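# Sort capped tubes into colour-matched racks with two robots

## Task

Using one or both robots, move each tube from the tray into a rack chosen by the dot on its cap: orange-dotted tubes go into the blue rack, white-dotted tubes into the green rack, and each must be pushed fully down into its slot. A tube touching the floor at any moment means failure. The bottles on the tray must finish upright inside the tray, and the tray must finish resting entirely on the work bench with nothing hanging past its edge. A robot that topples or is left leaning means failure. At the end the grippers must be open and the robots moved away, because anything held in place only by a robot does not count as done.

## Robot and tools

Robots. Two identical Hello Robot Stretch 4 units, r1 and r2, each with one arm. Each has an omni-wheel base, a lift that slides up a mast, a telescoping arm reaching forward, a three-joint wrist (yaw, pitch, roll) and a two-finger gripper. Each is about 1.6 m tall; its base rim lies within 0.23 m of its base origin. Cameras per robot: rN_head_camera, rN_head_left_camera, rN_head_right_camera, rN_wrist_camera (N = 1 or 2).

Frames. Every robot reports in its own base frame: origin on the floor under the base centre, x forward, y left, z up. hand_pose is the point between the open fingertips (link pinch) in that frame; with all wrist joints at 0 its axes line up with the base frame, but the printed position may be somewhat wrong. The odometry frame is the base frame where the robot stood when the scene began. Because each robot uses its own frames, their relative placement can only be judged from images, lidar_m and wrist_depth_mm.

execute_actions. Argument actions is a list holding exactly one action object (or empty, which just returns state and images). The action is keyed by "r1" and/or "r2"; each robot gets its own object. Inside it:
- base: exactly one of translate_m (metres, relative drive straight, forward positive, -2 to 2), strafe_m (metres, relative sideways, left positive, -2 to 2), rotate_rad (radians, relative turn in place, counter-clockwise/left positive, -3.2 to 3.2). These are offsets from where the base last measured itself, not poses.
- joints: absolute targets by name. lift_m 0 to 1.2 m; arm_m 0 to 0.55 m (extension); wrist_yaw_rad -1.134 to 4.276 (0 points forward, positive left, 3.14 folded back, above 3.4 the arm may obstruct); wrist_pitch_rad -1.117 to 4.259 (0 level, 1.57 pointing down); wrist_roll_rad -1.117 to 4.259 (positive turns the gripper clockwise viewed from behind); gripper_m -0.038 to 0.141 m, the fingertip gap (negative presses the tips together). Done tolerances: lift/arm ±0.004, yaw/roll ±0.02, pitch ±0.05, gripper ±0.004. Joint targets past a range get clipped and reported; other out-of-range values or unknown keys reject the whole call with nothing moving.
- pace: "slow", "default", "fast", "max" (base up to 0.1/0.3/0.4/0.6 m/s and 1/2/3/4 rad/s; slower when the lift is above 0.2).
- contact_limits: {"arm_m": value}, 0 (gentlest) to 0.75 (firmest), default 0.5; how hard the arm may push before it halts.
- end_of_arm: "enable_torque", sent alone, re-powers wrist/gripper motors that shut off.
All motions in one action start together. A robot or joint you omit may still be driving toward an earlier target. No single action exceeds 15 s. cameras picks which images return ([] none, null or ["all"] all).

wait: seconds 0 to 10; nothing new commanded, returns state and images. zoom_image: camera name plus region [x0, y0, x1, y1] in that camera's latest full image pixels, origin top-left, at most 504x504. read_manual: licence texts only. finished_scene: scene number; ends the scene irreversibly and reports success.

Reading results. base_status/joint_status: "done"; "off_target" (stopped short, maybe still pushing); "contact_stop_at_<key>" (hit something; lift, arm or wheels go slack, a slack lift may sag under load); "limit_stop_at_<name>", e.g. own_body (would hit itself, often with gripper tilted up and rolled) or tilt (leaning over 6 degrees, drive parts slack); "time_out"; "torque_fault" (wrist motor overloaded and limp until enable_torque). on_its_own lists uncommanded things; "held at" there is a target, not a position. base_odometry counts wheel turns, so slip looks like travel; if turned_by_wheels and turned_by_imu disagree by over ~0.1 rad, a collision or slip occurred. base_tilt in degrees (forward/right positive, ~1.5 degree fixed bias). motor_effort in percent, bracket is the peak; for wheel_0..2 positive means turning right. lidar_m: 12 sectors of 30 degrees, first straight ahead, counting counter-clockwise (4th left, 7th behind, 10th right); "-" is nothing seen or closer than 0.25 m; misses glass and thin legs. wrist_depth_mm: 7x7 grid of depths, 100 to 2000 mm. If any call reports a stop, later calls in that same reply are skipped.

Gripping. Command gripper_m below the object's width; squeezing more pulls it toward the wrist. Neither the reading nor "done" proves a grasp; look for an effort change on gripper_m. If fingertips jam on a surface, raise the lift. To unfold at scene start, send lift_m 0.4 with wrist_yaw_rad 0.

Avoid. Any hard contact between the two robots (once bases touch, even tiny further driving is a hard press). Driving or turning with over 1 kg held and arm_m above 0.2, especially fast. Strong steady pushes, high grips. Dropping tubes, letting them reach the floor, knocking bottles over, shoving the tray off the bench. Carrying one object with both robots, since their travel can differ by ~3 cm per metre. Fewer seconds of robot motion is better.

Each tool is called after ">>>" as name(argument=value, ...), one argument or row to a line, values as JSON.

## Session

I'll start by looking at the scene.

>>> execute_actions(
  actions=[],
)

Scene clock: 0.00 s.
r1.base_odometry: x=+0.000 y=+0.000 heading=+0.000 (m, m, rad; r1's odometry frame)
r1.turned_by_wheels: +0.000 (rad since the last result)
r1.turned_by_imu: +0.000 (rad since the last result)
r1.base_tilt: forward=+0.9 right=-0.1 (deg)
r1.lidar_m: 4.14 1.31 1.37 1.98 2.27 0.97 0.72 0.70 0.73 1.05 3.33 3.70
r1.base_status: not commanded
r1.joint_positions: lift_m=+0.121 arm_m=+0.000 wrist_yaw_rad=+3.195 wrist_pitch_rad=-0.010 wrist_roll_rad=+0.004 gripper_m=+0.057
r1.joint_status: not commanded
r1.motor_effort: lift_m=+17 arm_m=-1 wrist_yaw_rad=+0 wrist_pitch_rad=-7 wrist_roll_rad=-2 gripper_m=+2 wheel_0=+0 wheel_1=+0 wheel_2=+0 (%)
r1.hand_pose: x=-0.1214 y=+0.0719 z=+0.3021 quat_wxyz=(-0.027, +0.005, +0.002, +1.000) (m; r1's base frame)
r1.wrist_depth_mm: - 144 197 946 1042 1182 1336 / - - 140 917 1042 1160 1308 / - - 138 931 1025 1160 1336 / - 114 139 917 1025 1138 1308 / 164 141 820 904 1008 1138 1308 / 204 750 788 891 960 1098 1229 / 203 732 750 842 778 866 904
r2.base_odometry: x=+0.000 y=+0.000 heading=+0.000 (m, m, rad; r2's odometry frame)
r2.turned_by_wheels: +0.000 (rad since the last result)
r2.turned_by_imu: +0.000 (rad since the last result)
r2.base_tilt: forward=+0.2 right=-0.2 (deg)
r2.lidar_m: 2.05 3.03 3.75 3.87 1.36 1.52 - 1.39 0.86 0.78 0.80 1.00
r2.base_status: not commanded
r2.joint_positions: lift_m=+0.187 arm_m=+0.001 wrist_yaw_rad=+3.126 wrist_pitch_rad=+0.003 wrist_roll_rad=+0.002 gripper_m=+0.057
r2.joint_status: not commanded
r2.motor_effort: lift_m=+19 arm_m=+0 wrist_yaw_rad=+1 wrist_pitch_rad=-7 wrist_roll_rad=+1 gripper_m=-2 wheel_0=+0 wheel_1=+0 wheel_2=+0 (%)
r2.hand_pose: x=-0.1148 y=+0.0918 z=+0.3641 quat_wxyz=(+0.008, -0.001, +0.001, +1.000) (m; r2's base frame)
r2.wrist_depth_mm: - 135 - - - - - / - 126 197 - - - - / - 130 192 - - - - / 134 138 - - - - - / 1708 - - - - - - / 1205 1255 197 1308 199 1281 1366 / 866 809 891 131 891 842 891
pictures: r1_head_camera, r1_head_left_camera, r1_head_right_camera, r1_wrist_camera, r2_head_camera, r2_head_left_camera, r2_head_right_camera, r2_wrist_camera
Images, in order (width x height): r1_head_camera 420x560, r1_head_left_camera 420x672, r1_head_right_camera 420x672, r1_wrist_camera 616x392, r2_head_camera 420x560, r2_head_left_camera 420x672, r2_head_right_camera 420x672, r2_wrist_camera 616x392.

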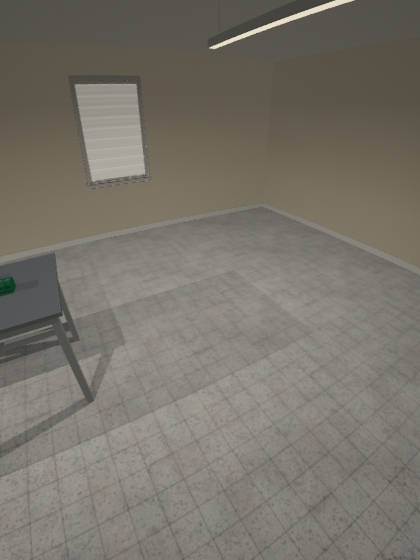

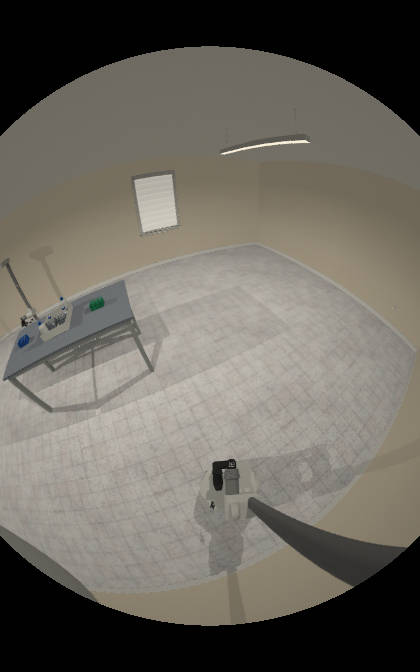

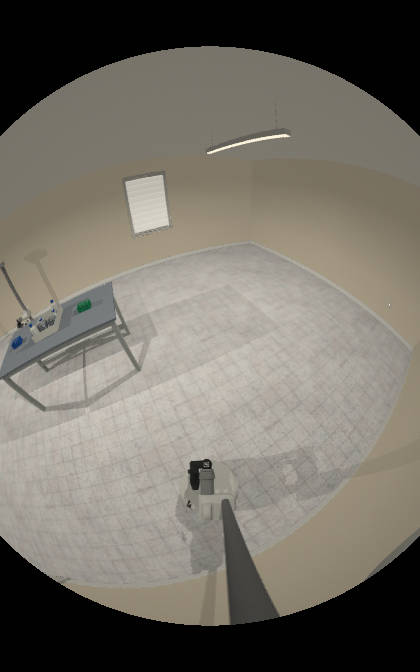

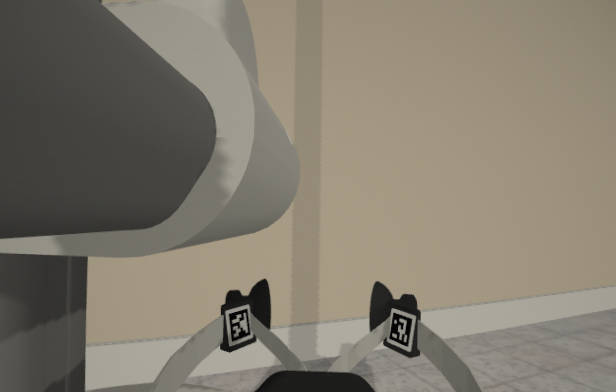

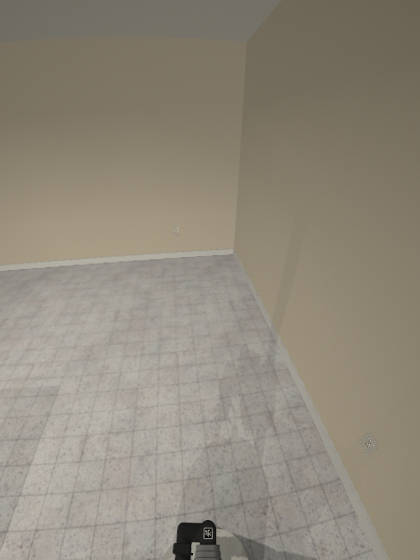

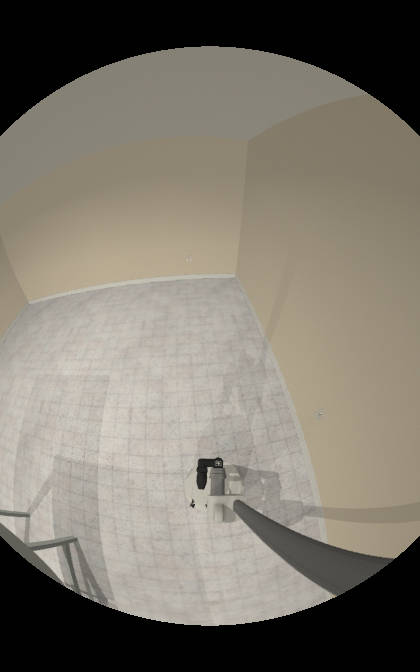

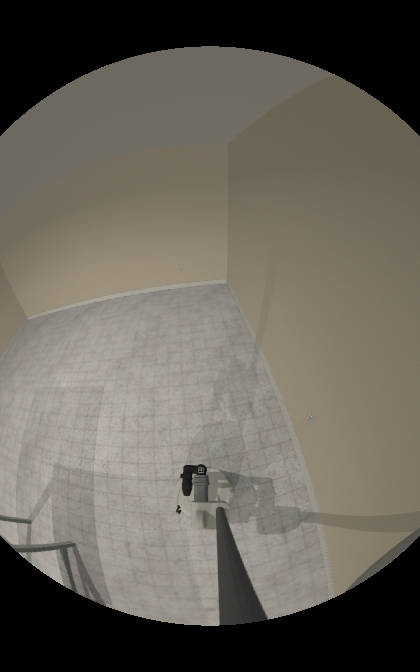

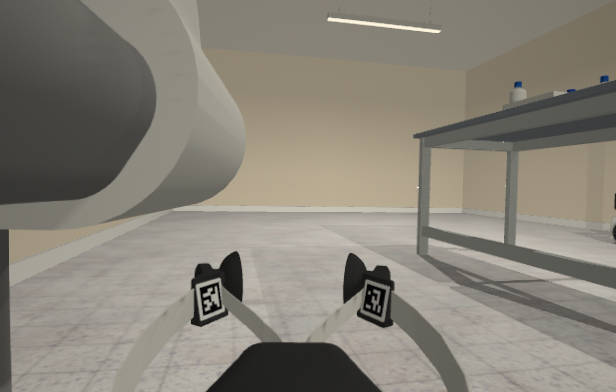

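>>> zoom_image(
  camera="r1_head_left_camera",
  region=[0, 240, 170, 420],
)

Region (0, 240, 170, 420) of r1_head_left_camera's 420x672 image, scaled by 2.800, with more detail than that image has.

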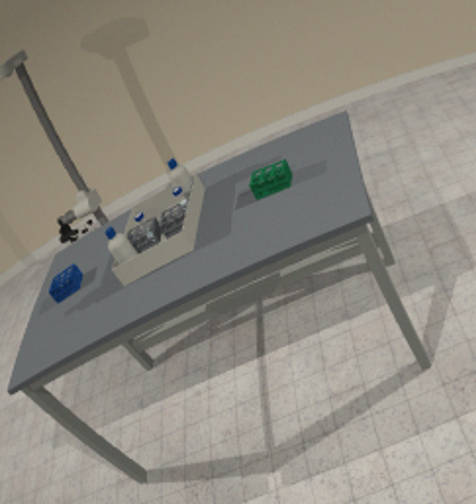

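>>> execute_actions(
  actions=[
    {"r1": {"base": {"rotate_rad": 0.466}, "pace": "fast"}, "r2": {"base": {"rotate_rad": 1.70}, "pace": "fast"}},
  ],
  cameras=["r1_head_camera", "r2_head_camera"],
)

Scene clock: 7.37 s.
r1.base_odometry: x=+0.000 y=+0.000 heading=+0.466 (m, m, rad; r1's odometry frame)
r1.turned_by_wheels: +0.466 (rad since the last result)
r1.turned_by_imu: +0.468 (rad since the last result)
r1.base_tilt: forward=+1.0 right=-0.1 (deg)
r1.lidar_m: 1.29 1.33 1.87 2.76 1.00 0.73 0.70 0.73 0.98 2.68 3.62 4.20
r1.base_status: done
r1.joint_positions: lift_m=+0.121 arm_m=+0.000 wrist_yaw_rad=+3.195 wrist_pitch_rad=-0.010 wrist_roll_rad=+0.004 gripper_m=+0.057
r1.joint_status: not commanded
r1.motor_effort: lift_m=+17(17) arm_m=-1(1) wrist_yaw_rad=-1(0) wrist_pitch_rad=-7(7) wrist_roll_rad=-2(1) gripper_m=+0(0) wheel_0=-3(8) wheel_1=-1(7) wheel_2=-1(6) (%)
r1.hand_pose: x=-0.1214 y=+0.0719 z=+0.3021 quat_wxyz=(-0.027, +0.005, +0.002, +1.000) (m; r1's base frame)
r1.wrist_depth_mm: - 144 196 854 820 809 798 / - - 140 831 820 809 788 / - - 138 820 820 788 778 / - 114 139 809 809 798 778 / 164 141 831 820 798 778 778 / 203 842 831 809 778 778 768 / 203 820 741 788 768 750 750
r2.base_odometry: x=+0.000 y=+0.000 heading=+1.700 (m, m, rad; r2's odometry frame)
r2.turned_by_wheels: +1.700 (rad since the last result)
r2.turned_by_imu: +1.724 (rad since the last result)
r2.base_tilt: forward=+0.2 right=-0.2 (deg)
r2.lidar_m: 3.90 1.34 1.67 3.15 1.12 0.83 0.78 0.79 1.15 3.01 3.11 4.09
r2.base_status: done
r2.joint_positions: lift_m=+0.187 arm_m=+0.001 wrist_yaw_rad=+3.126 wrist_pitch_rad=+0.003 wrist_roll_rad=+0.002 gripper_m=+0.057
r2.joint_status: not commanded
r2.motor_effort: lift_m=+19(19) arm_m=+0(0) wrist_yaw_rad=+1(2) wrist_pitch_rad=-7(7) wrist_roll_rad=+1(0) gripper_m=-3(4) wheel_0=+1(7) wheel_1=+2(7) wheel_2=+2(9) (%)
r2.hand_pose: x=-0.1148 y=+0.0918 z=+0.3641 quat_wxyz=(+0.008, -0.001, +0.001, +1.000) (m; r2's base frame)
r2.wrist_depth_mm: - 136 891 904 904 917 946 / - 126 198 904 917 931 931 / - 130 193 904 904 931 960 / 134 138 904 904 931 931 960 / 878 891 904 931 931 931 960 / 878 891 198 904 200 960 946 / 854 809 878 131 878 842 904
pictures: r1_head_camera, r2_head_camera
Images, in order (width x height): r1_head_camera 420x560, r2_head_camera 420x560.

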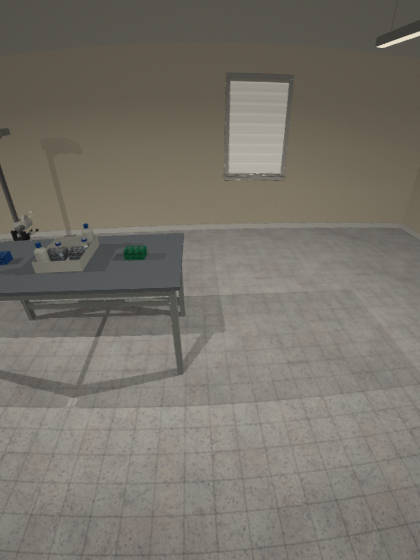

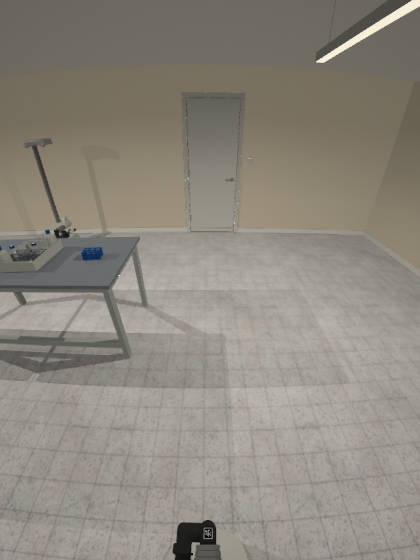

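>>> execute_actions(
  actions=[
    {"r1": {"base": {"strafe_m": 0.9}, "pace": "fast"}, "r2": {"base": {"strafe_m": 1.4}, "pace": "fast"}},
  ],
  cameras=["r1_head_camera", "r2_head_camera"],
)

Scene clock: 12.63 s.
r1.base_odometry: x=-0.404 y=+0.804 heading=+0.465 (m, m, rad; r1's odometry frame)
r1.turned_by_wheels: +0.000 (rad since the last result)
r1.turned_by_imu: +0.000 (rad since the last result)
r1.base_tilt: forward=+1.1 right=-0.2 (deg)
r1.lidar_m: 1.28 1.34 4.51 2.87 1.02 0.74 0.70 0.74 0.99 2.70 4.57 1.35
r1.base_status: done
r1.joint_positions: lift_m=+0.121 arm_m=+0.000 wrist_yaw_rad=+3.195 wrist_pitch_rad=-0.010 wrist_roll_rad=+0.004 gripper_m=+0.057
r1.joint_status: not commanded
r1.motor_effort: lift_m=+17(17) arm_m=-1(1) wrist_yaw_rad=-3(2) wrist_pitch_rad=-7(7) wrist_roll_rad=-2(2) gripper_m=-3(0) wheel_0=+1(11) wheel_1=-3(16) wheel_2=+0(1) (%)
r1.hand_pose: x=-0.1214 y=+0.0719 z=+0.3021 quat_wxyz=(-0.027, +0.005, +0.002, +1.000) (m; r1's base frame)
r1.wrist_depth_mm: - 144 197 854 831 820 798 / - - 140 842 831 809 788 / - - 138 831 820 798 788 / - 114 139 831 809 798 778 / 164 141 831 820 809 798 778 / 204 854 820 820 798 788 768 / 202 831 750 798 759 759 759
r2.base_odometry: x=-1.388 y=-0.181 heading=+1.701 (m, m, rad; r2's odometry frame)
r2.turned_by_wheels: +0.000 (rad since the last result)
r2.turned_by_imu: -0.002 (rad since the last result)
r2.base_tilt: forward=+0.2 right=-0.2 (deg)
r2.lidar_m: 1.15 1.20 4.51 3.28 1.14 0.83 0.79 0.83 1.13 3.08 4.57 1.23
r2.base_status: done
r2.joint_positions: lift_m=+0.187 arm_m=+0.001 wrist_yaw_rad=+3.126 wrist_pitch_rad=+0.003 wrist_roll_rad=+0.002 gripper_m=+0.057
r2.joint_status: not commanded
r2.motor_effort: lift_m=+19(18) arm_m=+0(0) wrist_yaw_rad=+1(1) wrist_pitch_rad=-6(7) wrist_roll_rad=+0(1) gripper_m=+0(2) wheel_0=+1(11) wheel_1=+0(11) wheel_2=+1(3) (%)
r2.hand_pose: x=-0.1148 y=+0.0918 z=+0.3641 quat_wxyz=(+0.008, -0.001, +0.001, +1.000) (m; r2's base frame)
r2.wrist_depth_mm: - 135 917 904 917 946 946 / - 126 197 904 931 946 946 / - 130 192 917 931 960 976 / 134 138 904 931 931 946 960 / 891 904 917 946 946 946 960 / 891 917 198 931 199 946 976 / 854 820 866 131 904 842 878
pictures: r1_head_camera, r2_head_camera
Images, in order (width x height): r1_head_camera 420x560, r2_head_camera 420x560.

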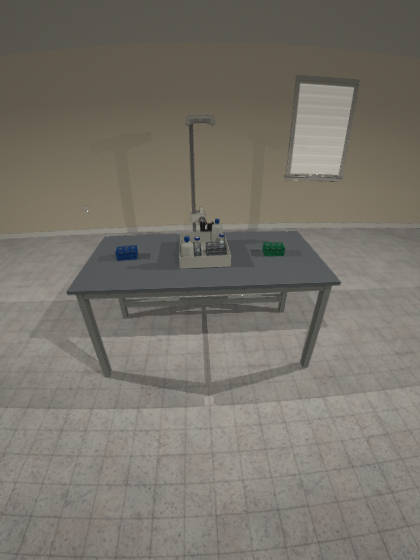

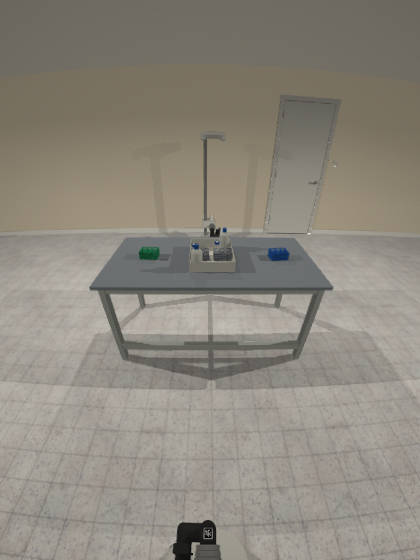

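>>> execute_actions(
  actions=[
    {"r1": {"base": {"translate_m": 0.88}, "joints": {"lift_m": 1.05}, "pace": "fast"}, "r2": {"base": {"translate_m": 0.75}, "joints": {"lift_m": 1.05}, "pace": "fast"}},
  ],
  cameras=["r1_head_camera", "r2_head_camera"],
)

Scene clock: 17.63 s.
r1.base_odometry: x=+0.382 y=+1.199 heading=+0.466 (m, m, rad; r1's odometry frame)
r1.turned_by_wheels: +0.000 (rad since the last result)
r1.turned_by_imu: +0.003 (rad since the last result)
r1.base_tilt: forward=+0.9 right=+0.0 (deg)
r1.lidar_m: 0.39 0.43 0.57 4.35 2.26 1.67 1.59 1.65 2.26 4.41 0.60 0.43
r1.base_status: done
r1.joint_positions: lift_m=+1.050 arm_m=+0.000 wrist_yaw_rad=+3.195 wrist_pitch_rad=-0.010 wrist_roll_rad=+0.004 gripper_m=+0.057
r1.joint_status: all done
r1.motor_effort: lift_m=+21(22) arm_m=-1(1) wrist_yaw_rad=-1(1) wrist_pitch_rad=-8(6) wrist_roll_rad=-2(2) gripper_m=-1(1) wheel_0=-1(6) wheel_1=+1(7) wheel_2=+2(14) (%)
r1.hand_pose: x=-0.1214 y=+0.0719 z=+1.2310 quat_wxyz=(-0.027, +0.005, +0.002, +1.000) (m; r1's base frame)
r1.wrist_depth_mm: - 144 197 1756 1756 1708 1618 / - - 140 1756 1756 1661 1661 / - - 138 1756 1708 1708 1618 / - 114 139 1708 1661 1618 1618 / 164 141 1756 1708 1708 1661 1618 / 204 1808 1708 1708 1661 1618 1618 / 203 1756 1708 1708 1618 1661 1576
r2.base_odometry: x=-1.485 y=+0.563 heading=+1.701 (m, m, rad; r2's odometry frame)
r2.turned_by_wheels: +0.000 (rad since the last result)
r2.turned_by_imu: -0.004 (rad since the last result)
r2.base_tilt: forward=+0.3 right=-0.2 (deg)
r2.lidar_m: 0.43 0.44 0.60 4.34 2.21 1.62 1.54 1.60 2.21 4.39 0.62 0.45
r2.base_status: done
r2.joint_positions: lift_m=+1.050 arm_m=+0.001 wrist_yaw_rad=+3.126 wrist_pitch_rad=+0.003 wrist_roll_rad=+0.002 gripper_m=+0.057
r2.joint_status: all done
r2.motor_effort: lift_m=+21(27) arm_m=+0(0) wrist_yaw_rad=+1(1) wrist_pitch_rad=-6(7) wrist_roll_rad=+0(1) gripper_m=-2(3) wheel_0=-1(6) wheel_1=+0(3) wheel_2=+0(11) (%)
r2.hand_pose: x=-0.1148 y=+0.0918 z=+1.2272 quat_wxyz=(+0.008, -0.001, +0.001, +1.000) (m; r2's base frame)
r2.wrist_depth_mm: - 135 1618 1661 1661 1756 1708 / - 126 197 1618 1661 1661 1708 / - 130 192 1661 1708 1661 1708 / 134 138 1618 1618 1708 1708 1708 / 1618 1618 1618 1708 1708 1708 1756 / 1618 1618 198 1661 199 1708 1756 / 1618 1618 1661 131 1708 1756 1756
pictures: r1_head_camera, r2_head_camera
Images, in order (width x height): r1_head_camera 420x560, r2_head_camera 420x560.

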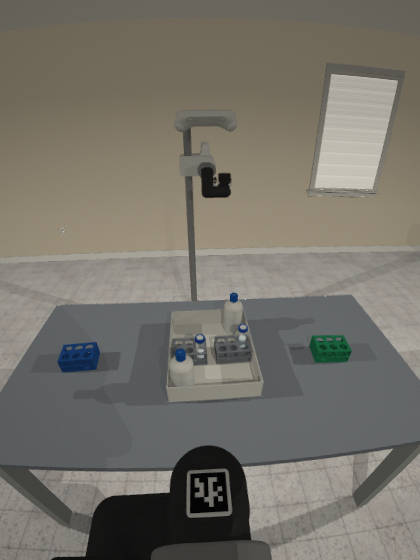

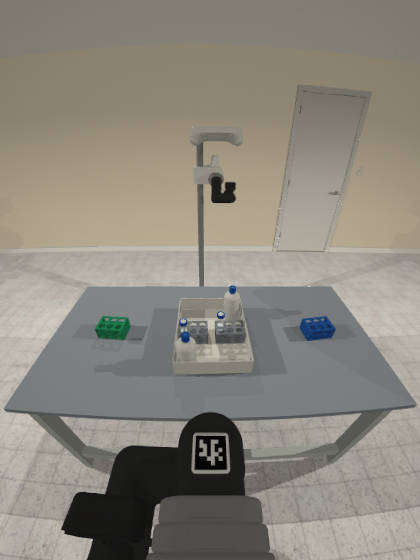

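>>> zoom_image(
  camera="r1_head_camera",
  region=[140, 280, 290, 420],
)

>>> zoom_image(
  camera="r2_head_camera",
  region=[150, 270, 280, 390],
)

Region (140, 280, 290, 420) of r1_head_camera's 420x560 image, scaled by 3.360, with more detail than that image has; it fills the top 470 rows of this view, and the rest is white.

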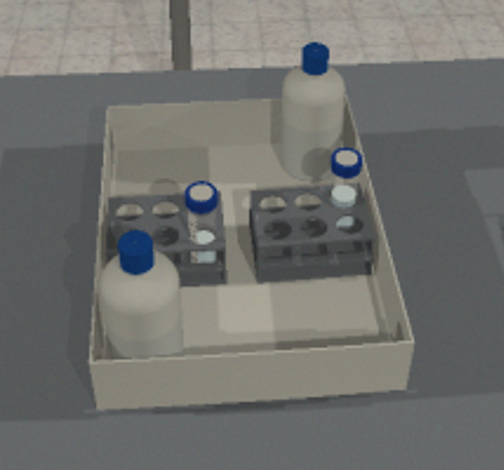

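Region (150, 270, 280, 390) of r2_head_camera's 420x560 image, scaled by 3.877, with more detail than that image has; it fills the top 465 rows of this view, and the rest is white.

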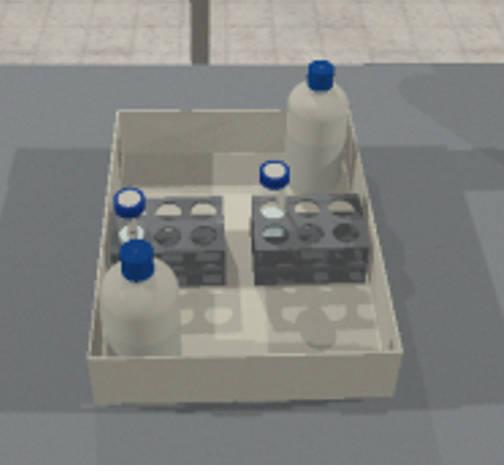

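>>> execute_actions(
  actions=[
    {"r1": {"base": {"strafe_m": 0.10}, "joints": {"lift_m": 1.2, "wrist_yaw_rad": 0, "wrist_pitch_rad": 1.57, "wrist_roll_rad": 0, "gripper_m": 0.08}, "pace": "fast"}, "r2": {"base": {"strafe_m": 0.176}, "joints": {"lift_m": 1.2, "wrist_yaw_rad": 0, "wrist_pitch_rad": 1.57, "wrist_roll_rad": 0, "gripper_m": 0.08}, "pace": "fast"}},
  ],
  cameras=["r1_head_camera", "r2_head_camera", "r1_wrist_camera", "r2_wrist_camera"],
)

Scene clock: 28.20 s.
r1.base_odometry: x=+0.337 y=+1.289 heading=+0.466 (m, m, rad; r1's odometry frame)
r1.turned_by_wheels: +0.000 (rad since the last result)
r1.turned_by_imu: -0.001 (rad since the last result)
r1.base_tilt: forward=+0.9 right=+0.0 (deg)
r1.lidar_m: 0.39 0.41 0.58 4.25 2.25 1.66 1.59 1.65 2.27 4.52 0.60 0.40
r1.base_status: done
r1.joint_positions: lift_m=+1.200 arm_m=+0.000 wrist_yaw_rad=+0.000 wrist_pitch_rad=+1.570 wrist_roll_rad=+0.000 gripper_m=+0.080
r1.joint_status: all done
r1.motor_effort: lift_m=+20(23) arm_m=-1(1) wrist_yaw_rad=-1(4) wrist_pitch_rad=+0(5) wrist_roll_rad=-1(2) gripper_m=-2(2) wheel_0=+1(12) wheel_1=+0(13) wheel_2=+0(1) (%)
r1.hand_pose: x=+0.1715 y=-0.0874 z=+1.0893 quat_wxyz=(+0.707, +0.000, +0.707, +0.000) (m; r1's base frame)
r1.wrist_depth_mm: 580 574 574 564 559 554 549 / 580 574 574 564 559 554 549 / 1366 1336 1366 1336 1336 1308 1255 / 1366 1336 1366 1308 1308 1308 1281 / 1366 1336 1366 1098 1308 1281 1308 / 1366 1336 220 1078 1118 1281 1255 / 1366 1366 1336 683 1308 1281 1255
r2.base_odometry: x=-1.660 y=+0.540 heading=+1.701 (m, m, rad; r2's odometry frame)
r2.turned_by_wheels: +0.000 (rad since the last result)
r2.turned_by_imu: -0.001 (rad since the last result)
r2.base_tilt: forward=+0.2 right=-0.2 (deg)
r2.lidar_m: 0.40 0.44 0.58 4.12 2.22 1.61 1.54 1.62 2.20 4.58 0.63 0.43
r2.base_status: done
r2.joint_positions: lift_m=+1.199 arm_m=+0.001 wrist_yaw_rad=+0.000 wrist_pitch_rad=+1.570 wrist_roll_rad=+0.000 gripper_m=+0.080
r2.joint_status: all done
r2.motor_effort: lift_m=+21(25) arm_m=+0(0) wrist_yaw_rad=+0(6) wrist_pitch_rad=+0(6) wrist_roll_rad=+1(1) gripper_m=-2(0) wheel_0=+1(8) wheel_1=-2(10) wheel_2=+0(1) (%)
r2.hand_pose: x=+0.1726 y=-0.0874 z=+1.0891 quat_wxyz=(+0.707, +0.000, +0.707, +0.000) (m; r2's base frame)
r2.wrist_depth_mm: 535 535 544 549 549 554 564 / 1098 1281 1281 1255 1308 1308 1336 / 1255 1281 1281 1281 1308 1308 1336 / 1281 1281 1308 1308 1336 1308 1308 / 1308 1281 1098 1098 1308 1308 1336 / 1255 1281 202 1078 200 1366 1336 / 1308 1281 1308 135 1336 1336 1366
pictures: r1_head_camera, r1_wrist_camera, r2_head_camera, r2_wrist_camera
camera_calibration (this result's frames):
r1_wrist_camera: T_world_to_cam=[[0.0457297, -0.998731, -0.0211085, -0.0701893], [-0.998222, -0.0448771, -0.0392359, 0.276402], [0.0382389, 0.0228652, -0.999007, 1.30606], [0, 0, 0, 1]] pos_world=[0.229178, -0.0875593, 1.31412]
r2_wrist_camera: T_world_to_cam=[[0.010298, -0.998709, 0.049738, -0.159427], [-0.999702, -0.00918095, 0.0226362, 0.197855], [-0.0221503, -0.0499563, -0.998506, 1.31295], [0, 0, 0, 1]] pos_world=[0.22852, -0.0918142, 1.31444]
Images, in order (width x height): r1_head_camera 420x560, r1_wrist_camera 616x392, r2_head_camera 420x560, r2_wrist_camera 616x392.

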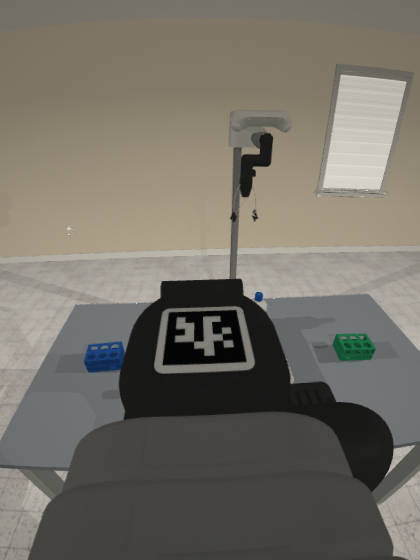

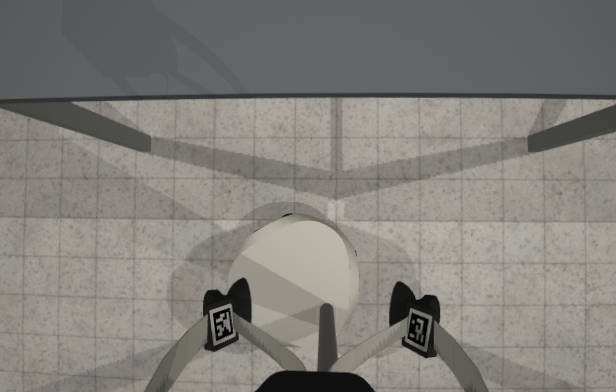

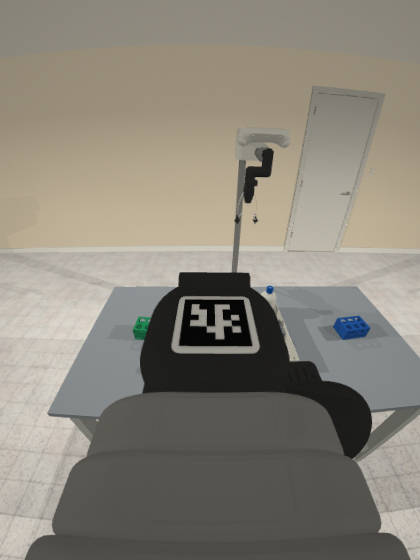

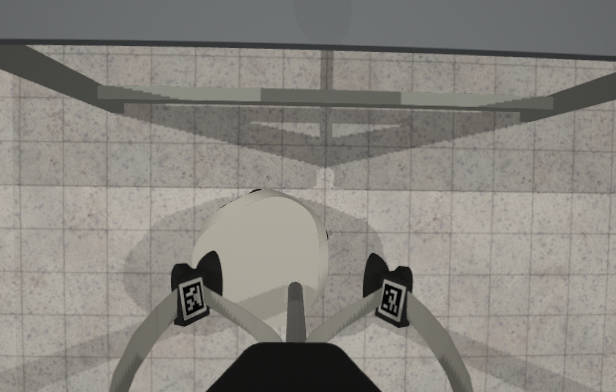

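>>> execute_actions(
  actions=[
    {"r1": {"base": {"translate_m": 0.20}, "joints": {"arm_m": 0.41, "gripper_m": 0.06}, "pace": "fast"}, "r2": {"base": {"translate_m": 0.13}, "joints": {"arm_m": 0.455, "gripper_m": 0.06}, "pace": "fast"}},
  ],
  cameras=["r1_head_camera", "r2_head_camera", "r1_wrist_camera", "r2_wrist_camera"],
)

Scene clock: 32.90 s.
r1.base_odometry: x=+0.516 y=+1.379 heading=+0.466 (m, m, rad; r1's odometry frame)
r1.turned_by_wheels: +0.000 (rad since the last result)
r1.turned_by_imu: +0.000 (rad since the last result)
r1.base_tilt: forward=+1.0 right=-0.2 (deg)
r1.lidar_m: 0.25 0.25 0.29 4.24 2.56 1.89 1.80 1.88 2.54 0.80 0.31 0.25
r1.base_status: done
r1.joint_positions: lift_m=+1.200 arm_m=+0.409 wrist_yaw_rad=+0.000 wrist_pitch_rad=+1.570 wrist_roll_rad=+0.000 gripper_m=+0.060
r1.joint_status: all done
r1.motor_effort: lift_m=+20(20) arm_m=+4(7) wrist_yaw_rad=-1(2) wrist_pitch_rad=+0(1) wrist_roll_rad=-2(1) gripper_m=+2(6) wheel_0=+1(7) wheel_1=+1(6) wheel_2=-2(6) (%)
r1.hand_pose: x=+0.5804 y=-0.0874 z=+1.0893 quat_wxyz=(+0.707, +0.000, +0.707, +0.000) (m; r1's base frame)
r1.wrist_depth_mm: 580 574 574 564 559 554 539 / 574 574 564 554 549 549 544 / 574 569 564 554 544 544 539 / 569 564 559 549 544 211 535 / 549 564 554 517 512 539 530 / 569 564 492 549 544 535 535 / 564 554 413 379 477 530 525
r2.base_odometry: x=-1.677 y=+0.669 heading=+1.701 (m, m, rad; r2's odometry frame)
r2.turned_by_wheels: +0.000 (rad since the last result)
r2.turned_by_imu: -0.001 (rad since the last result)
r2.base_tilt: forward=+0.3 right=-0.2 (deg)
r2.lidar_m: 0.30 0.31 0.43 4.13 2.41 1.75 1.68 1.74 2.40 4.57 0.43 0.31
r2.base_status: done
r2.joint_positions: lift_m=+1.199 arm_m=+0.454 wrist_yaw_rad=+0.000 wrist_pitch_rad=+1.570 wrist_roll_rad=+0.000 gripper_m=+0.060
r2.joint_status: all done
r2.motor_effort: lift_m=+21(21) arm_m=+8(8) wrist_yaw_rad=+0(0) wrist_pitch_rad=+0(1) wrist_roll_rad=+1(1) gripper_m=-1(1) wheel_0=+1(6) wheel_1=+0(3) wheel_2=+0(9) (%)
r2.hand_pose: x=+0.6248 y=-0.0874 z=+1.0891 quat_wxyz=(+0.707, +0.000, +0.707, +0.000) (m; r2's base frame)
r2.wrist_depth_mm: 530 530 539 539 544 554 554 / 530 530 544 539 544 418 564 / 535 539 539 554 554 237 559 / 500 539 544 492 500 496 564 / 544 549 549 549 559 559 569 / 539 539 200 421 199 554 569 / 539 549 554 131 564 569 569
pictures: r1_head_camera, r1_wrist_camera, r2_head_camera, r2_wrist_camera
camera_calibration (this result's frames):
r1_wrist_camera: T_world_to_cam=[[0.0456563, -0.998735, -0.0210907, -0.0888622], [-0.99821, -0.0447955, -0.039627, 0.684932], [0.0386321, 0.0228622, -0.998992, 1.29018], [0, 0, 0, 1]] pos_world=[0.637921, -0.0875641, 1.31415]
r2_wrist_camera: T_world_to_cam=[[0.0103032, -0.998709, 0.0497401, -0.16409], [-0.999706, -0.00919583, 0.0224411, 0.650203], [-0.0219547, -0.0499567, -0.99851, 1.32285], [0, 0, 0, 1]] pos_world=[0.680745, -0.0918133, 1.31445]
Images, in order (width x height): r1_head_camera 420x560, r1_wrist_camera 616x392, r2_head_camera 420x560, r2_wrist_camera 616x392.

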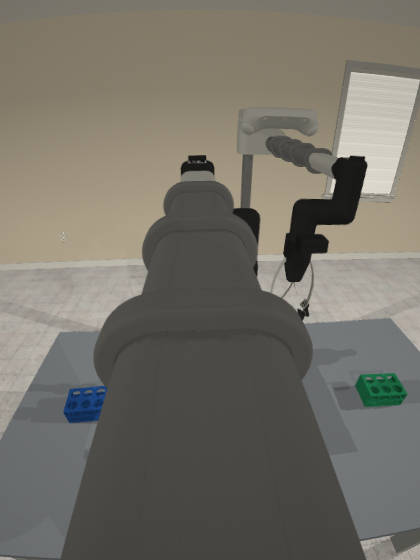

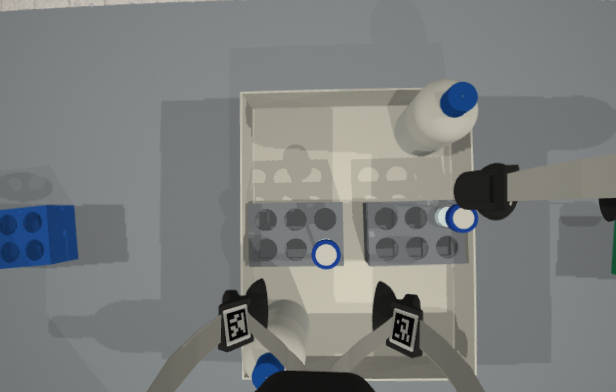

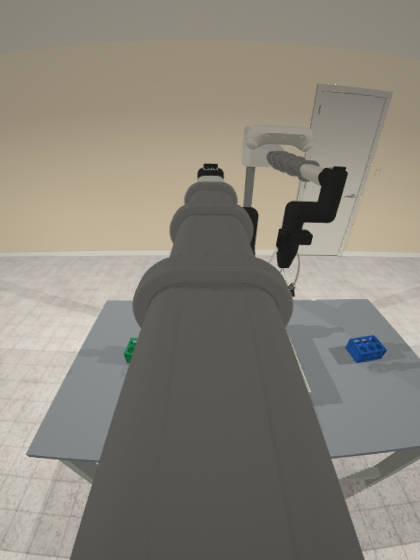

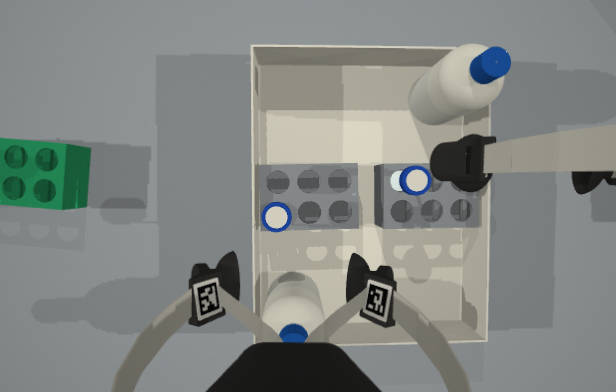

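>>> execute_actions(
  actions=[
    {"r1": {"base": {"strafe_m": -0.007}, "joints": {"arm_m": 0.412, "lift_m": 1.05}, "pace": "fast"}, "r2": {"base": {"strafe_m": 0.019}, "joints": {"arm_m": 0.474, "lift_m": 1.05}, "pace": "fast"}},
  ],
  cameras=["r1_wrist_camera", "r2_wrist_camera"],
)

Scene clock: 38.70 s.
r1.base_odometry: x=+0.519 y=+1.372 heading=+0.466 (m, m, rad; r1's odometry frame)
r1.turned_by_wheels: +0.000 (rad since the last result)
r1.turned_by_imu: -0.001 (rad since the last result)
r1.base_tilt: forward=+1.0 right=-0.1 (deg)
r1.lidar_m: 0.25 0.25 0.28 4.25 2.56 1.88 1.80 1.87 2.54 0.81 0.30 0.25
r1.base_status: done
r1.joint_positions: lift_m=+1.050 arm_m=+0.411 wrist_yaw_rad=+0.000 wrist_pitch_rad=+1.570 wrist_roll_rad=+0.000 gripper_m=+0.060
r1.joint_status: all done
r1.motor_effort: lift_m=+14(19) arm_m=+5(5) wrist_yaw_rad=-1(0) wrist_pitch_rad=+0(0) wrist_roll_rad=-1(1) gripper_m=-1(4) wheel_0=+1(6) wheel_1=+0(9) wheel_2=+0(2) (%)
r1.hand_pose: x=+0.5823 y=-0.0874 z=+0.9400 quat_wxyz=(+0.707, +0.000, +0.707, +0.000) (m; r1's base frame)
r1.wrist_depth_mm: 424 418 415 407 404 259 219 / 421 415 407 404 399 265 394 / 415 413 407 402 399 357 392 / 415 410 404 399 394 357 387 / 415 410 370 342 362 332 389 / 413 407 340 394 332 387 387 / 407 404 300 338 389 357 387
r2.base_odometry: x=-1.696 y=+0.666 heading=+1.701 (m, m, rad; r2's odometry frame)
r2.turned_by_wheels: +0.000 (rad since the last result)
r2.turned_by_imu: +0.000 (rad since the last result)
r2.base_tilt: forward=+0.3 right=-0.2 (deg)
r2.lidar_m: 0.27 0.31 0.42 4.13 2.41 1.75 1.64 1.74 2.38 4.61 0.44 0.31
r2.base_status: done
r2.joint_positions: lift_m=+1.050 arm_m=+0.473 wrist_yaw_rad=+0.000 wrist_pitch_rad=+1.570 wrist_roll_rad=+0.000 gripper_m=+0.060
r2.joint_status: all done
r2.motor_effort: lift_m=+17(15) arm_m=+8(8) wrist_yaw_rad=+2(2) wrist_pitch_rad=+0(0) wrist_roll_rad=+1(2) gripper_m=-2(2) wheel_0=+0(7) wheel_1=+0(11) wheel_2=+0(0) (%)
r2.hand_pose: x=+0.6437 y=-0.0874 z=+0.9399 quat_wxyz=(+0.707, +0.000, +0.707, +0.000) (m; r2's base frame)
r2.wrist_depth_mm: 384 392 392 364 392 364 272 / 387 392 394 394 402 370 286 / 392 392 394 397 399 404 377 / 392 397 399 370 397 224 343 / 394 399 399 342 368 379 351 / 397 394 200 404 200 410 375 / 399 399 404 132 407 413 375
pictures: r1_wrist_camera, r2_wrist_camera
camera_calibration (this result's frames):
r1_wrist_camera: T_world_to_cam=[[0.0455475, -0.998739, -0.0210989, -0.0920261], [-0.998222, -0.0446905, -0.0394468, 0.680741], [0.0384542, 0.0228581, -0.998999, 1.14107], [0, 0, 0, 1]] pos_world=[0.639843, -0.0875702, 1.16484]
r2_wrist_camera: T_world_to_cam=[[0.0101246, -0.998711, 0.0497369, -0.156742], [-0.999701, -0.00900132, 0.0227557, 0.672177], [-0.0222787, -0.0499524, -0.998503, 1.17442], [0, 0, 0, 1]] pos_world=[0.699727, -0.0918243, 1.16517]
Images, in order (width x height): r1_wrist_camera 616x392, r2_wrist_camera 616x392.

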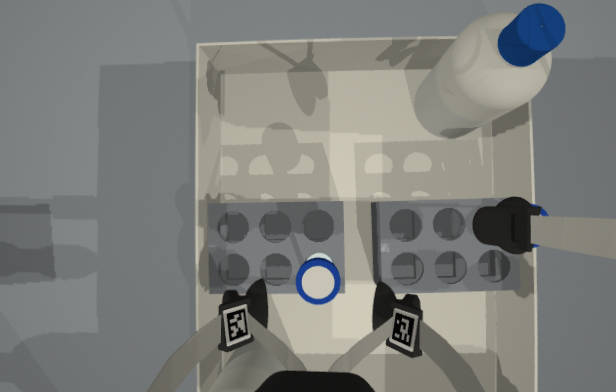

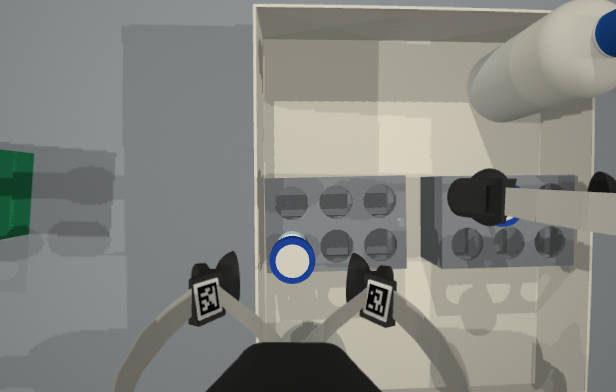

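>>> execute_actions(
  actions=[
    {"r1": {"joints": {"lift_m": 0.975}}, "r2": {"joints": {"lift_m": 0.975}}},
  ],
  cameras=["r1_wrist_camera", "r2_wrist_camera", "r1_head_right_camera"],
)

Scene clock: 41.13 s.
r1.base_odometry: x=+0.519 y=+1.372 heading=+0.466 (m, m, rad; r1's odometry frame)
r1.turned_by_wheels: +0.000 (rad since the last result)
r1.turned_by_imu: +0.000 (rad since the last result)
r1.base_tilt: forward=+1.0 right=-0.2 (deg)
r1.lidar_m: 0.25 0.25 0.30 4.24 2.56 1.85 1.79 1.86 2.54 0.83 0.30 0.25
r1.base_status: not commanded
r1.joint_positions: lift_m=+0.975 arm_m=+0.411 wrist_yaw_rad=+0.000 wrist_pitch_rad=+1.570 wrist_roll_rad=+0.000 gripper_m=+0.060
r1.joint_status: all done
r1.motor_effort: lift_m=+14(13) arm_m=+5(5) wrist_yaw_rad=-3(0) wrist_pitch_rad=+0(0) wrist_roll_rad=-2(1) gripper_m=-4(3) wheel_0=+1(1) wheel_1=+0(0) wheel_2=+0(0) (%)
r1.hand_pose: x=+0.5823 y=-0.0874 z=+0.8650 quat_wxyz=(+0.707, +0.000, +0.707, +0.000) (m; r1's base frame)
r1.wrist_depth_mm: 343 342 301 304 306 224 184 / 343 338 330 330 325 256 228 / 342 336 329 327 324 319 285 / 340 334 322 324 322 317 257 / 336 332 266 264 314 258 255 / 332 330 264 201 258 287 271 / 334 329 296 319 315 314 286
r2.base_odometry: x=-1.696 y=+0.666 heading=+1.701 (m, m, rad; r2's odometry frame)
r2.turned_by_wheels: +0.000 (rad since the last result)
r2.turned_by_imu: +0.000 (rad since the last result)
r2.base_tilt: forward=+0.3 right=-0.2 (deg)
r2.lidar_m: 0.28 0.30 0.43 4.14 2.41 1.75 1.66 1.75 2.37 4.60 0.44 0.33
r2.base_status: not commanded
r2.joint_positions: lift_m=+0.975 arm_m=+0.473 wrist_yaw_rad=+0.000 wrist_pitch_rad=+1.570 wrist_roll_rad=+0.000 gripper_m=+0.060
r2.joint_status: all done
r2.motor_effort: lift_m=+17(12) arm_m=+8(8) wrist_yaw_rad=+2(0) wrist_pitch_rad=-1(1) wrist_roll_rad=+1(1) gripper_m=-3(3) wheel_0=+0(0) wheel_1=+0(0) wheel_2=+0(0) (%)
r2.hand_pose: x=+0.6437 y=-0.0874 z=+0.8649 quat_wxyz=(+0.707, +0.000, +0.707, +0.000) (m; r2's base frame)
r2.wrist_depth_mm: 315 317 319 320 322 325 271 / 317 319 322 320 324 329 287 / 317 320 324 324 327 329 332 / 319 322 324 319 268 224 163 / 320 325 324 266 268 304 273 / 320 324 199 206 199 334 334 / 324 325 329 131 332 336 340
pictures: r1_head_right_camera, r1_wrist_camera, r2_wrist_camera
camera_calibration (this result's frames):
r1_wrist_camera: T_world_to_cam=[[0.0455476, -0.998739, -0.0210989, -0.0936081], [-0.998222, -0.0446906, -0.0394468, 0.677786], [0.0384542, 0.0228581, -0.998999, 1.06618], [0, 0, 0, 1]] pos_world=[0.639845, -0.0875702, 1.08987]
r2_wrist_camera: T_world_to_cam=[[0.0101246, -0.998711, 0.0497369, -0.153014], [-0.999701, -0.00900141, 0.0227556, 0.673886], [-0.0222785, -0.0499524, -0.998503, 1.09957], [0, 0, 0, 1]] pos_world=[0.69973, -0.0918243, 1.0902]
Images, in order (width x height): r1_head_right_camera 420x672, r1_wrist_camera 616x392, r2_wrist_camera 616x392.

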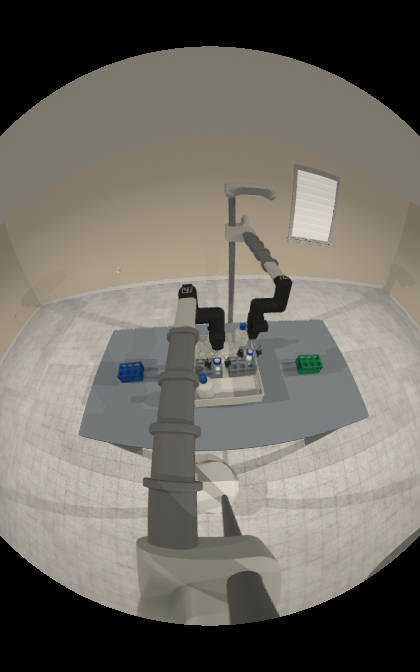

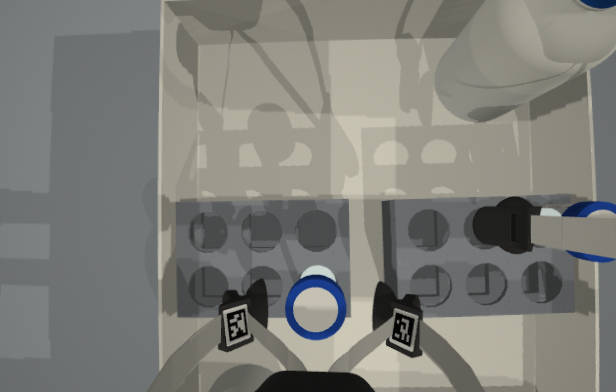

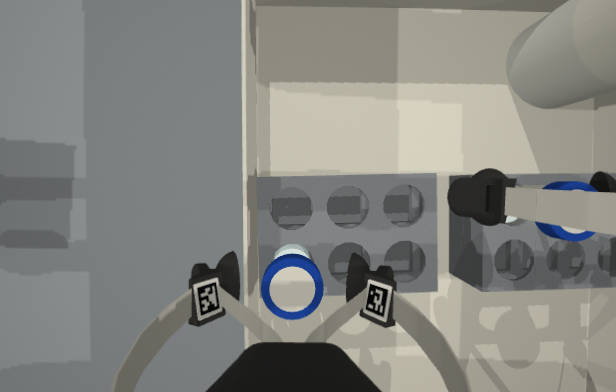

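>>> execute_actions(
  actions=[
    {"r1": {"joints": {"gripper_m": 0.012}}, "r2": {"joints": {"gripper_m": 0.012}}},
  ],
  cameras=["r1_wrist_camera", "r2_wrist_camera"],
)

Scene clock: 43.80 s.
r1.base_odometry: x=+0.519 y=+1.372 heading=+0.466 (m, m, rad; r1's odometry frame)
r1.turned_by_wheels: +0.000 (rad since the last result)
r1.turned_by_imu: +0.000 (rad since the last result)
r1.base_tilt: forward=+0.9 right=-0.1 (deg)
r1.lidar_m: 0.25 0.25 0.31 4.24 2.56 1.88 1.79 1.86 2.57 0.82 0.30 0.25
r1.base_status: not commanded
r1.joint_positions: lift_m=+0.975 arm_m=+0.411 wrist_yaw_rad=+0.000 wrist_pitch_rad=+1.570 wrist_roll_rad=+0.000 gripper_m=+0.012
r1.joint_status: all done
r1.motor_effort: lift_m=+14(14) arm_m=+5(5) wrist_yaw_rad=-1(1) wrist_pitch_rad=+1(0) wrist_roll_rad=-2(1) gripper_m=-9(9) wheel_0=+1(1) wheel_1=+0(0) wheel_2=+0(0) (%)
r1.hand_pose: x=+0.5823 y=-0.0874 z=+0.8650 quat_wxyz=(+0.707, +0.000, +0.707, +0.000) (m; r1's base frame)
r1.wrist_depth_mm: 342 340 301 306 306 224 184 / 343 340 329 327 324 258 229 / 342 336 329 327 324 320 286 / 338 334 324 324 322 319 257 / 336 332 267 264 314 258 254 / 334 330 266 194 258 289 271 / 332 330 286 319 317 312 286
r2.base_odometry: x=-1.696 y=+0.666 heading=+1.701 (m, m, rad; r2's odometry frame)
r2.turned_by_wheels: +0.000 (rad since the last result)
r2.turned_by_imu: +0.000 (rad since the last result)
r2.base_tilt: forward=+0.2 right=-0.2 (deg)
r2.lidar_m: 0.27 0.29 0.43 4.16 2.42 1.76 1.68 1.74 2.37 4.59 0.45 0.31
r2.base_status: not commanded
r2.joint_positions: lift_m=+0.975 arm_m=+0.473 wrist_yaw_rad=+0.000 wrist_pitch_rad=+1.570 wrist_roll_rad=+0.000 gripper_m=+0.012
r2.joint_status: all done
r2.motor_effort: lift_m=+16(17) arm_m=+8(8) wrist_yaw_rad=+2(0) wrist_pitch_rad=-1(1) wrist_roll_rad=+1(1) gripper_m=-12(9) wheel_0=+0(0) wheel_1=+0(0) wheel_2=+0(0) (%)
r2.hand_pose: x=+0.6437 y=-0.0874 z=+0.8649 quat_wxyz=(+0.707, +0.000, +0.707, +0.000) (m; r2's base frame)
r2.wrist_depth_mm: 315 317 319 322 324 325 271 / 317 320 322 320 324 329 287 / 317 320 324 322 325 329 332 / 320 324 324 319 270 289 167 / 319 324 325 265 270 304 273 / 322 324 190 199 193 332 336 / 324 327 327 131 334 336 338
pictures: r1_wrist_camera, r2_wrist_camera
camera_calibration (this result's frames):
r1_wrist_camera: T_world_to_cam=[[0.0455476, -0.998739, -0.0210989, -0.0936081], [-0.998222, -0.0446906, -0.0394468, 0.677786], [0.0384542, 0.0228581, -0.998999, 1.06618], [0, 0, 0, 1]] pos_world=[0.639845, -0.0875702, 1.08987]
r2_wrist_camera: T_world_to_cam=[[0.0101245, -0.998711, 0.0497369, -0.153013], [-0.999701, -0.00900126, 0.0227557, 0.673886], [-0.0222787, -0.0499524, -0.998503, 1.09957], [0, 0, 0, 1]] pos_world=[0.69973, -0.0918243, 1.0902]
Images, in order (width x height): r1_wrist_camera 616x392, r2_wrist_camera 616x392.

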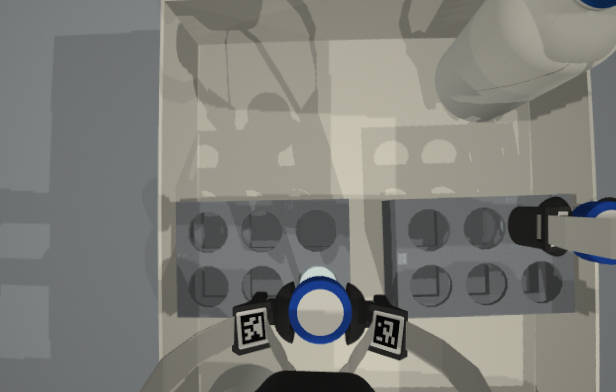

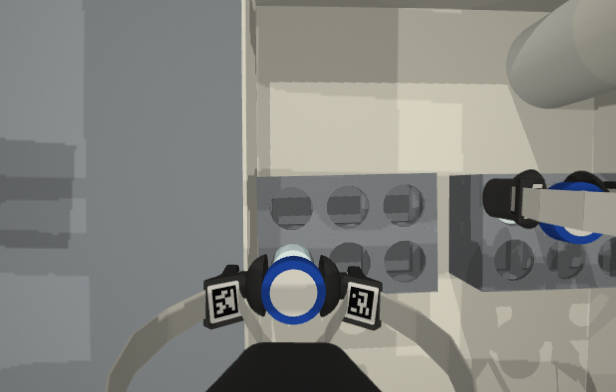

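>>> execute_actions(
  actions=[
    {"r1": {"joints": {"lift_m": 1.10}}, "r2": {"joints": {"lift_m": 1.10}}},
  ],
  cameras=["r1_wrist_camera", "r2_wrist_camera", "r1_head_right_camera", "r2_head_left_camera"],
)

Scene clock: 45.93 s.
r1.base_odometry: x=+0.519 y=+1.372 heading=+0.466 (m, m, rad; r1's odometry frame)
r1.turned_by_wheels: +0.000 (rad since the last result)
r1.turned_by_imu: +0.000 (rad since the last result)
r1.base_tilt: forward=+0.9 right=-0.2 (deg)
r1.lidar_m: 0.25 0.25 0.30 4.25 2.54 1.88 1.80 1.86 2.55 0.81 0.30 0.25
r1.base_status: not commanded
r1.joint_positions: lift_m=+1.100 arm_m=+0.411 wrist_yaw_rad=+0.000 wrist_pitch_rad=+1.570 wrist_roll_rad=+0.000 gripper_m=+0.012
r1.joint_status: all done
r1.motor_effort: lift_m=+21(23) arm_m=+5(5) wrist_yaw_rad=+0(2) wrist_pitch_rad=-1(0) wrist_roll_rad=-1(1) gripper_m=-11(12) wheel_0=+1(1) wheel_1=+0(0) wheel_2=+0(0) (%)
r1.hand_pose: x=+0.5823 y=-0.0874 z=+0.9894 quat_wxyz=(+0.707, +0.000, +0.707, +0.000) (m; r1's base frame)
r1.wrist_depth_mm: 477 473 469 462 455 452 449 / 477 466 466 449 410 304 445 / 473 469 459 452 445 445 436 / 469 462 455 449 445 418 439 / 466 459 442 389 413 384 433 / 462 455 452 194 439 436 436 / 462 455 309 340 436 384 430
r2.base_odometry: x=-1.696 y=+0.666 heading=+1.701 (m, m, rad; r2's odometry frame)
r2.turned_by_wheels: +0.000 (rad since the last result)
r2.turned_by_imu: +0.000 (rad since the last result)
r2.base_tilt: forward=+0.2 right=-0.2 (deg)
r2.lidar_m: 0.28 0.31 0.42 4.13 2.45 1.75 1.67 1.74 2.39 4.59 0.43 0.31
r2.base_status: not commanded
r2.joint_positions: lift_m=+1.100 arm_m=+0.473 wrist_yaw_rad=+0.000 wrist_pitch_rad=+1.570 wrist_roll_rad=+0.000 gripper_m=+0.012
r2.joint_status: all done
r2.motor_effort: lift_m=+21(23) arm_m=+8(8) wrist_yaw_rad=+3(3) wrist_pitch_rad=-2(1) wrist_roll_rad=+1(1) gripper_m=-13(11) wheel_0=+0(0) wheel_1=+0(0) wheel_2=+0(0) (%)
r2.hand_pose: x=+0.6437 y=-0.0874 z=+0.9895 quat_wxyz=(+0.707, +0.000, +0.707, +0.000) (m; r2's base frame)
r2.wrist_depth_mm: 433 439 439 427 449 452 389 / 433 439 442 449 452 368 315 / 436 439 449 445 449 455 459 / 424 442 449 392 449 397 167 / 445 445 452 387 449 439 399 / 445 445 190 198 194 462 466 / 445 449 452 132 455 439 469
pictures: r1_head_right_camera, r1_wrist_camera, r2_head_left_camera, r2_wrist_camera
camera_calibration (this result's frames):
r1_wrist_camera: T_world_to_cam=[[0.0455477, -0.998739, -0.0210989, -0.0909827], [-0.998222, -0.0446908, -0.0394468, 0.682697], [0.0384542, 0.0228581, -0.998999, 1.19049], [0, 0, 0, 1]] pos_world=[0.639848, -0.0875701, 1.21431]
r2_wrist_camera: T_world_to_cam=[[0.0101247, -0.998711, 0.0497369, -0.159211], [-0.999701, -0.00900151, 0.0227556, 0.671053], [-0.0222785, -0.0499524, -0.998503, 1.22399], [0, 0, 0, 1]] pos_world=[0.699733, -0.0918243, 1.21481]
Images, in order (width x height): r1_head_right_camera 420x672, r1_wrist_camera 616x392, r2_head_left_camera 420x672, r2_wrist_camera 616x392.

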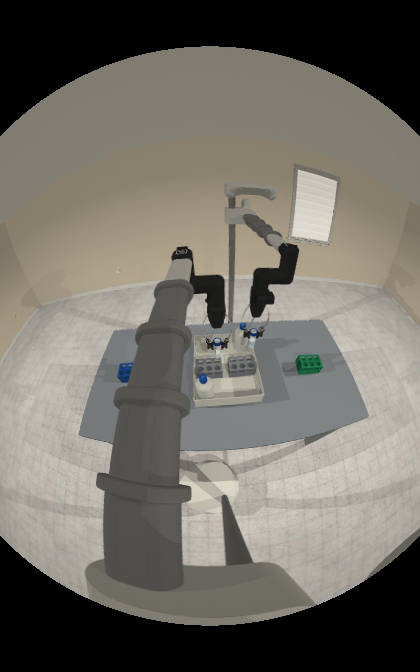

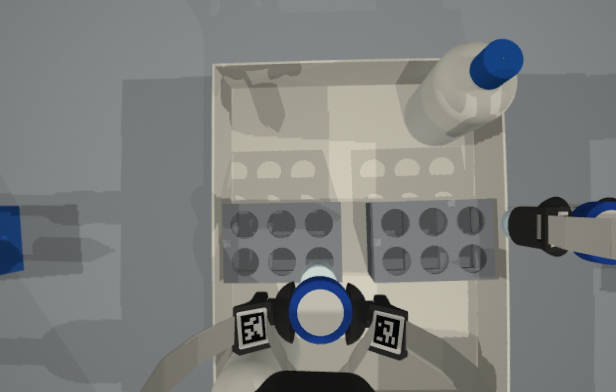

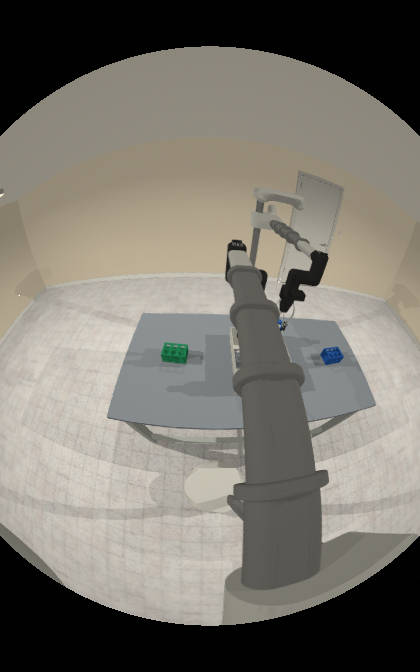

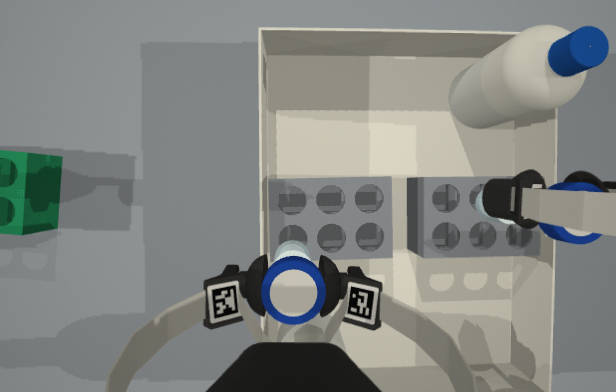

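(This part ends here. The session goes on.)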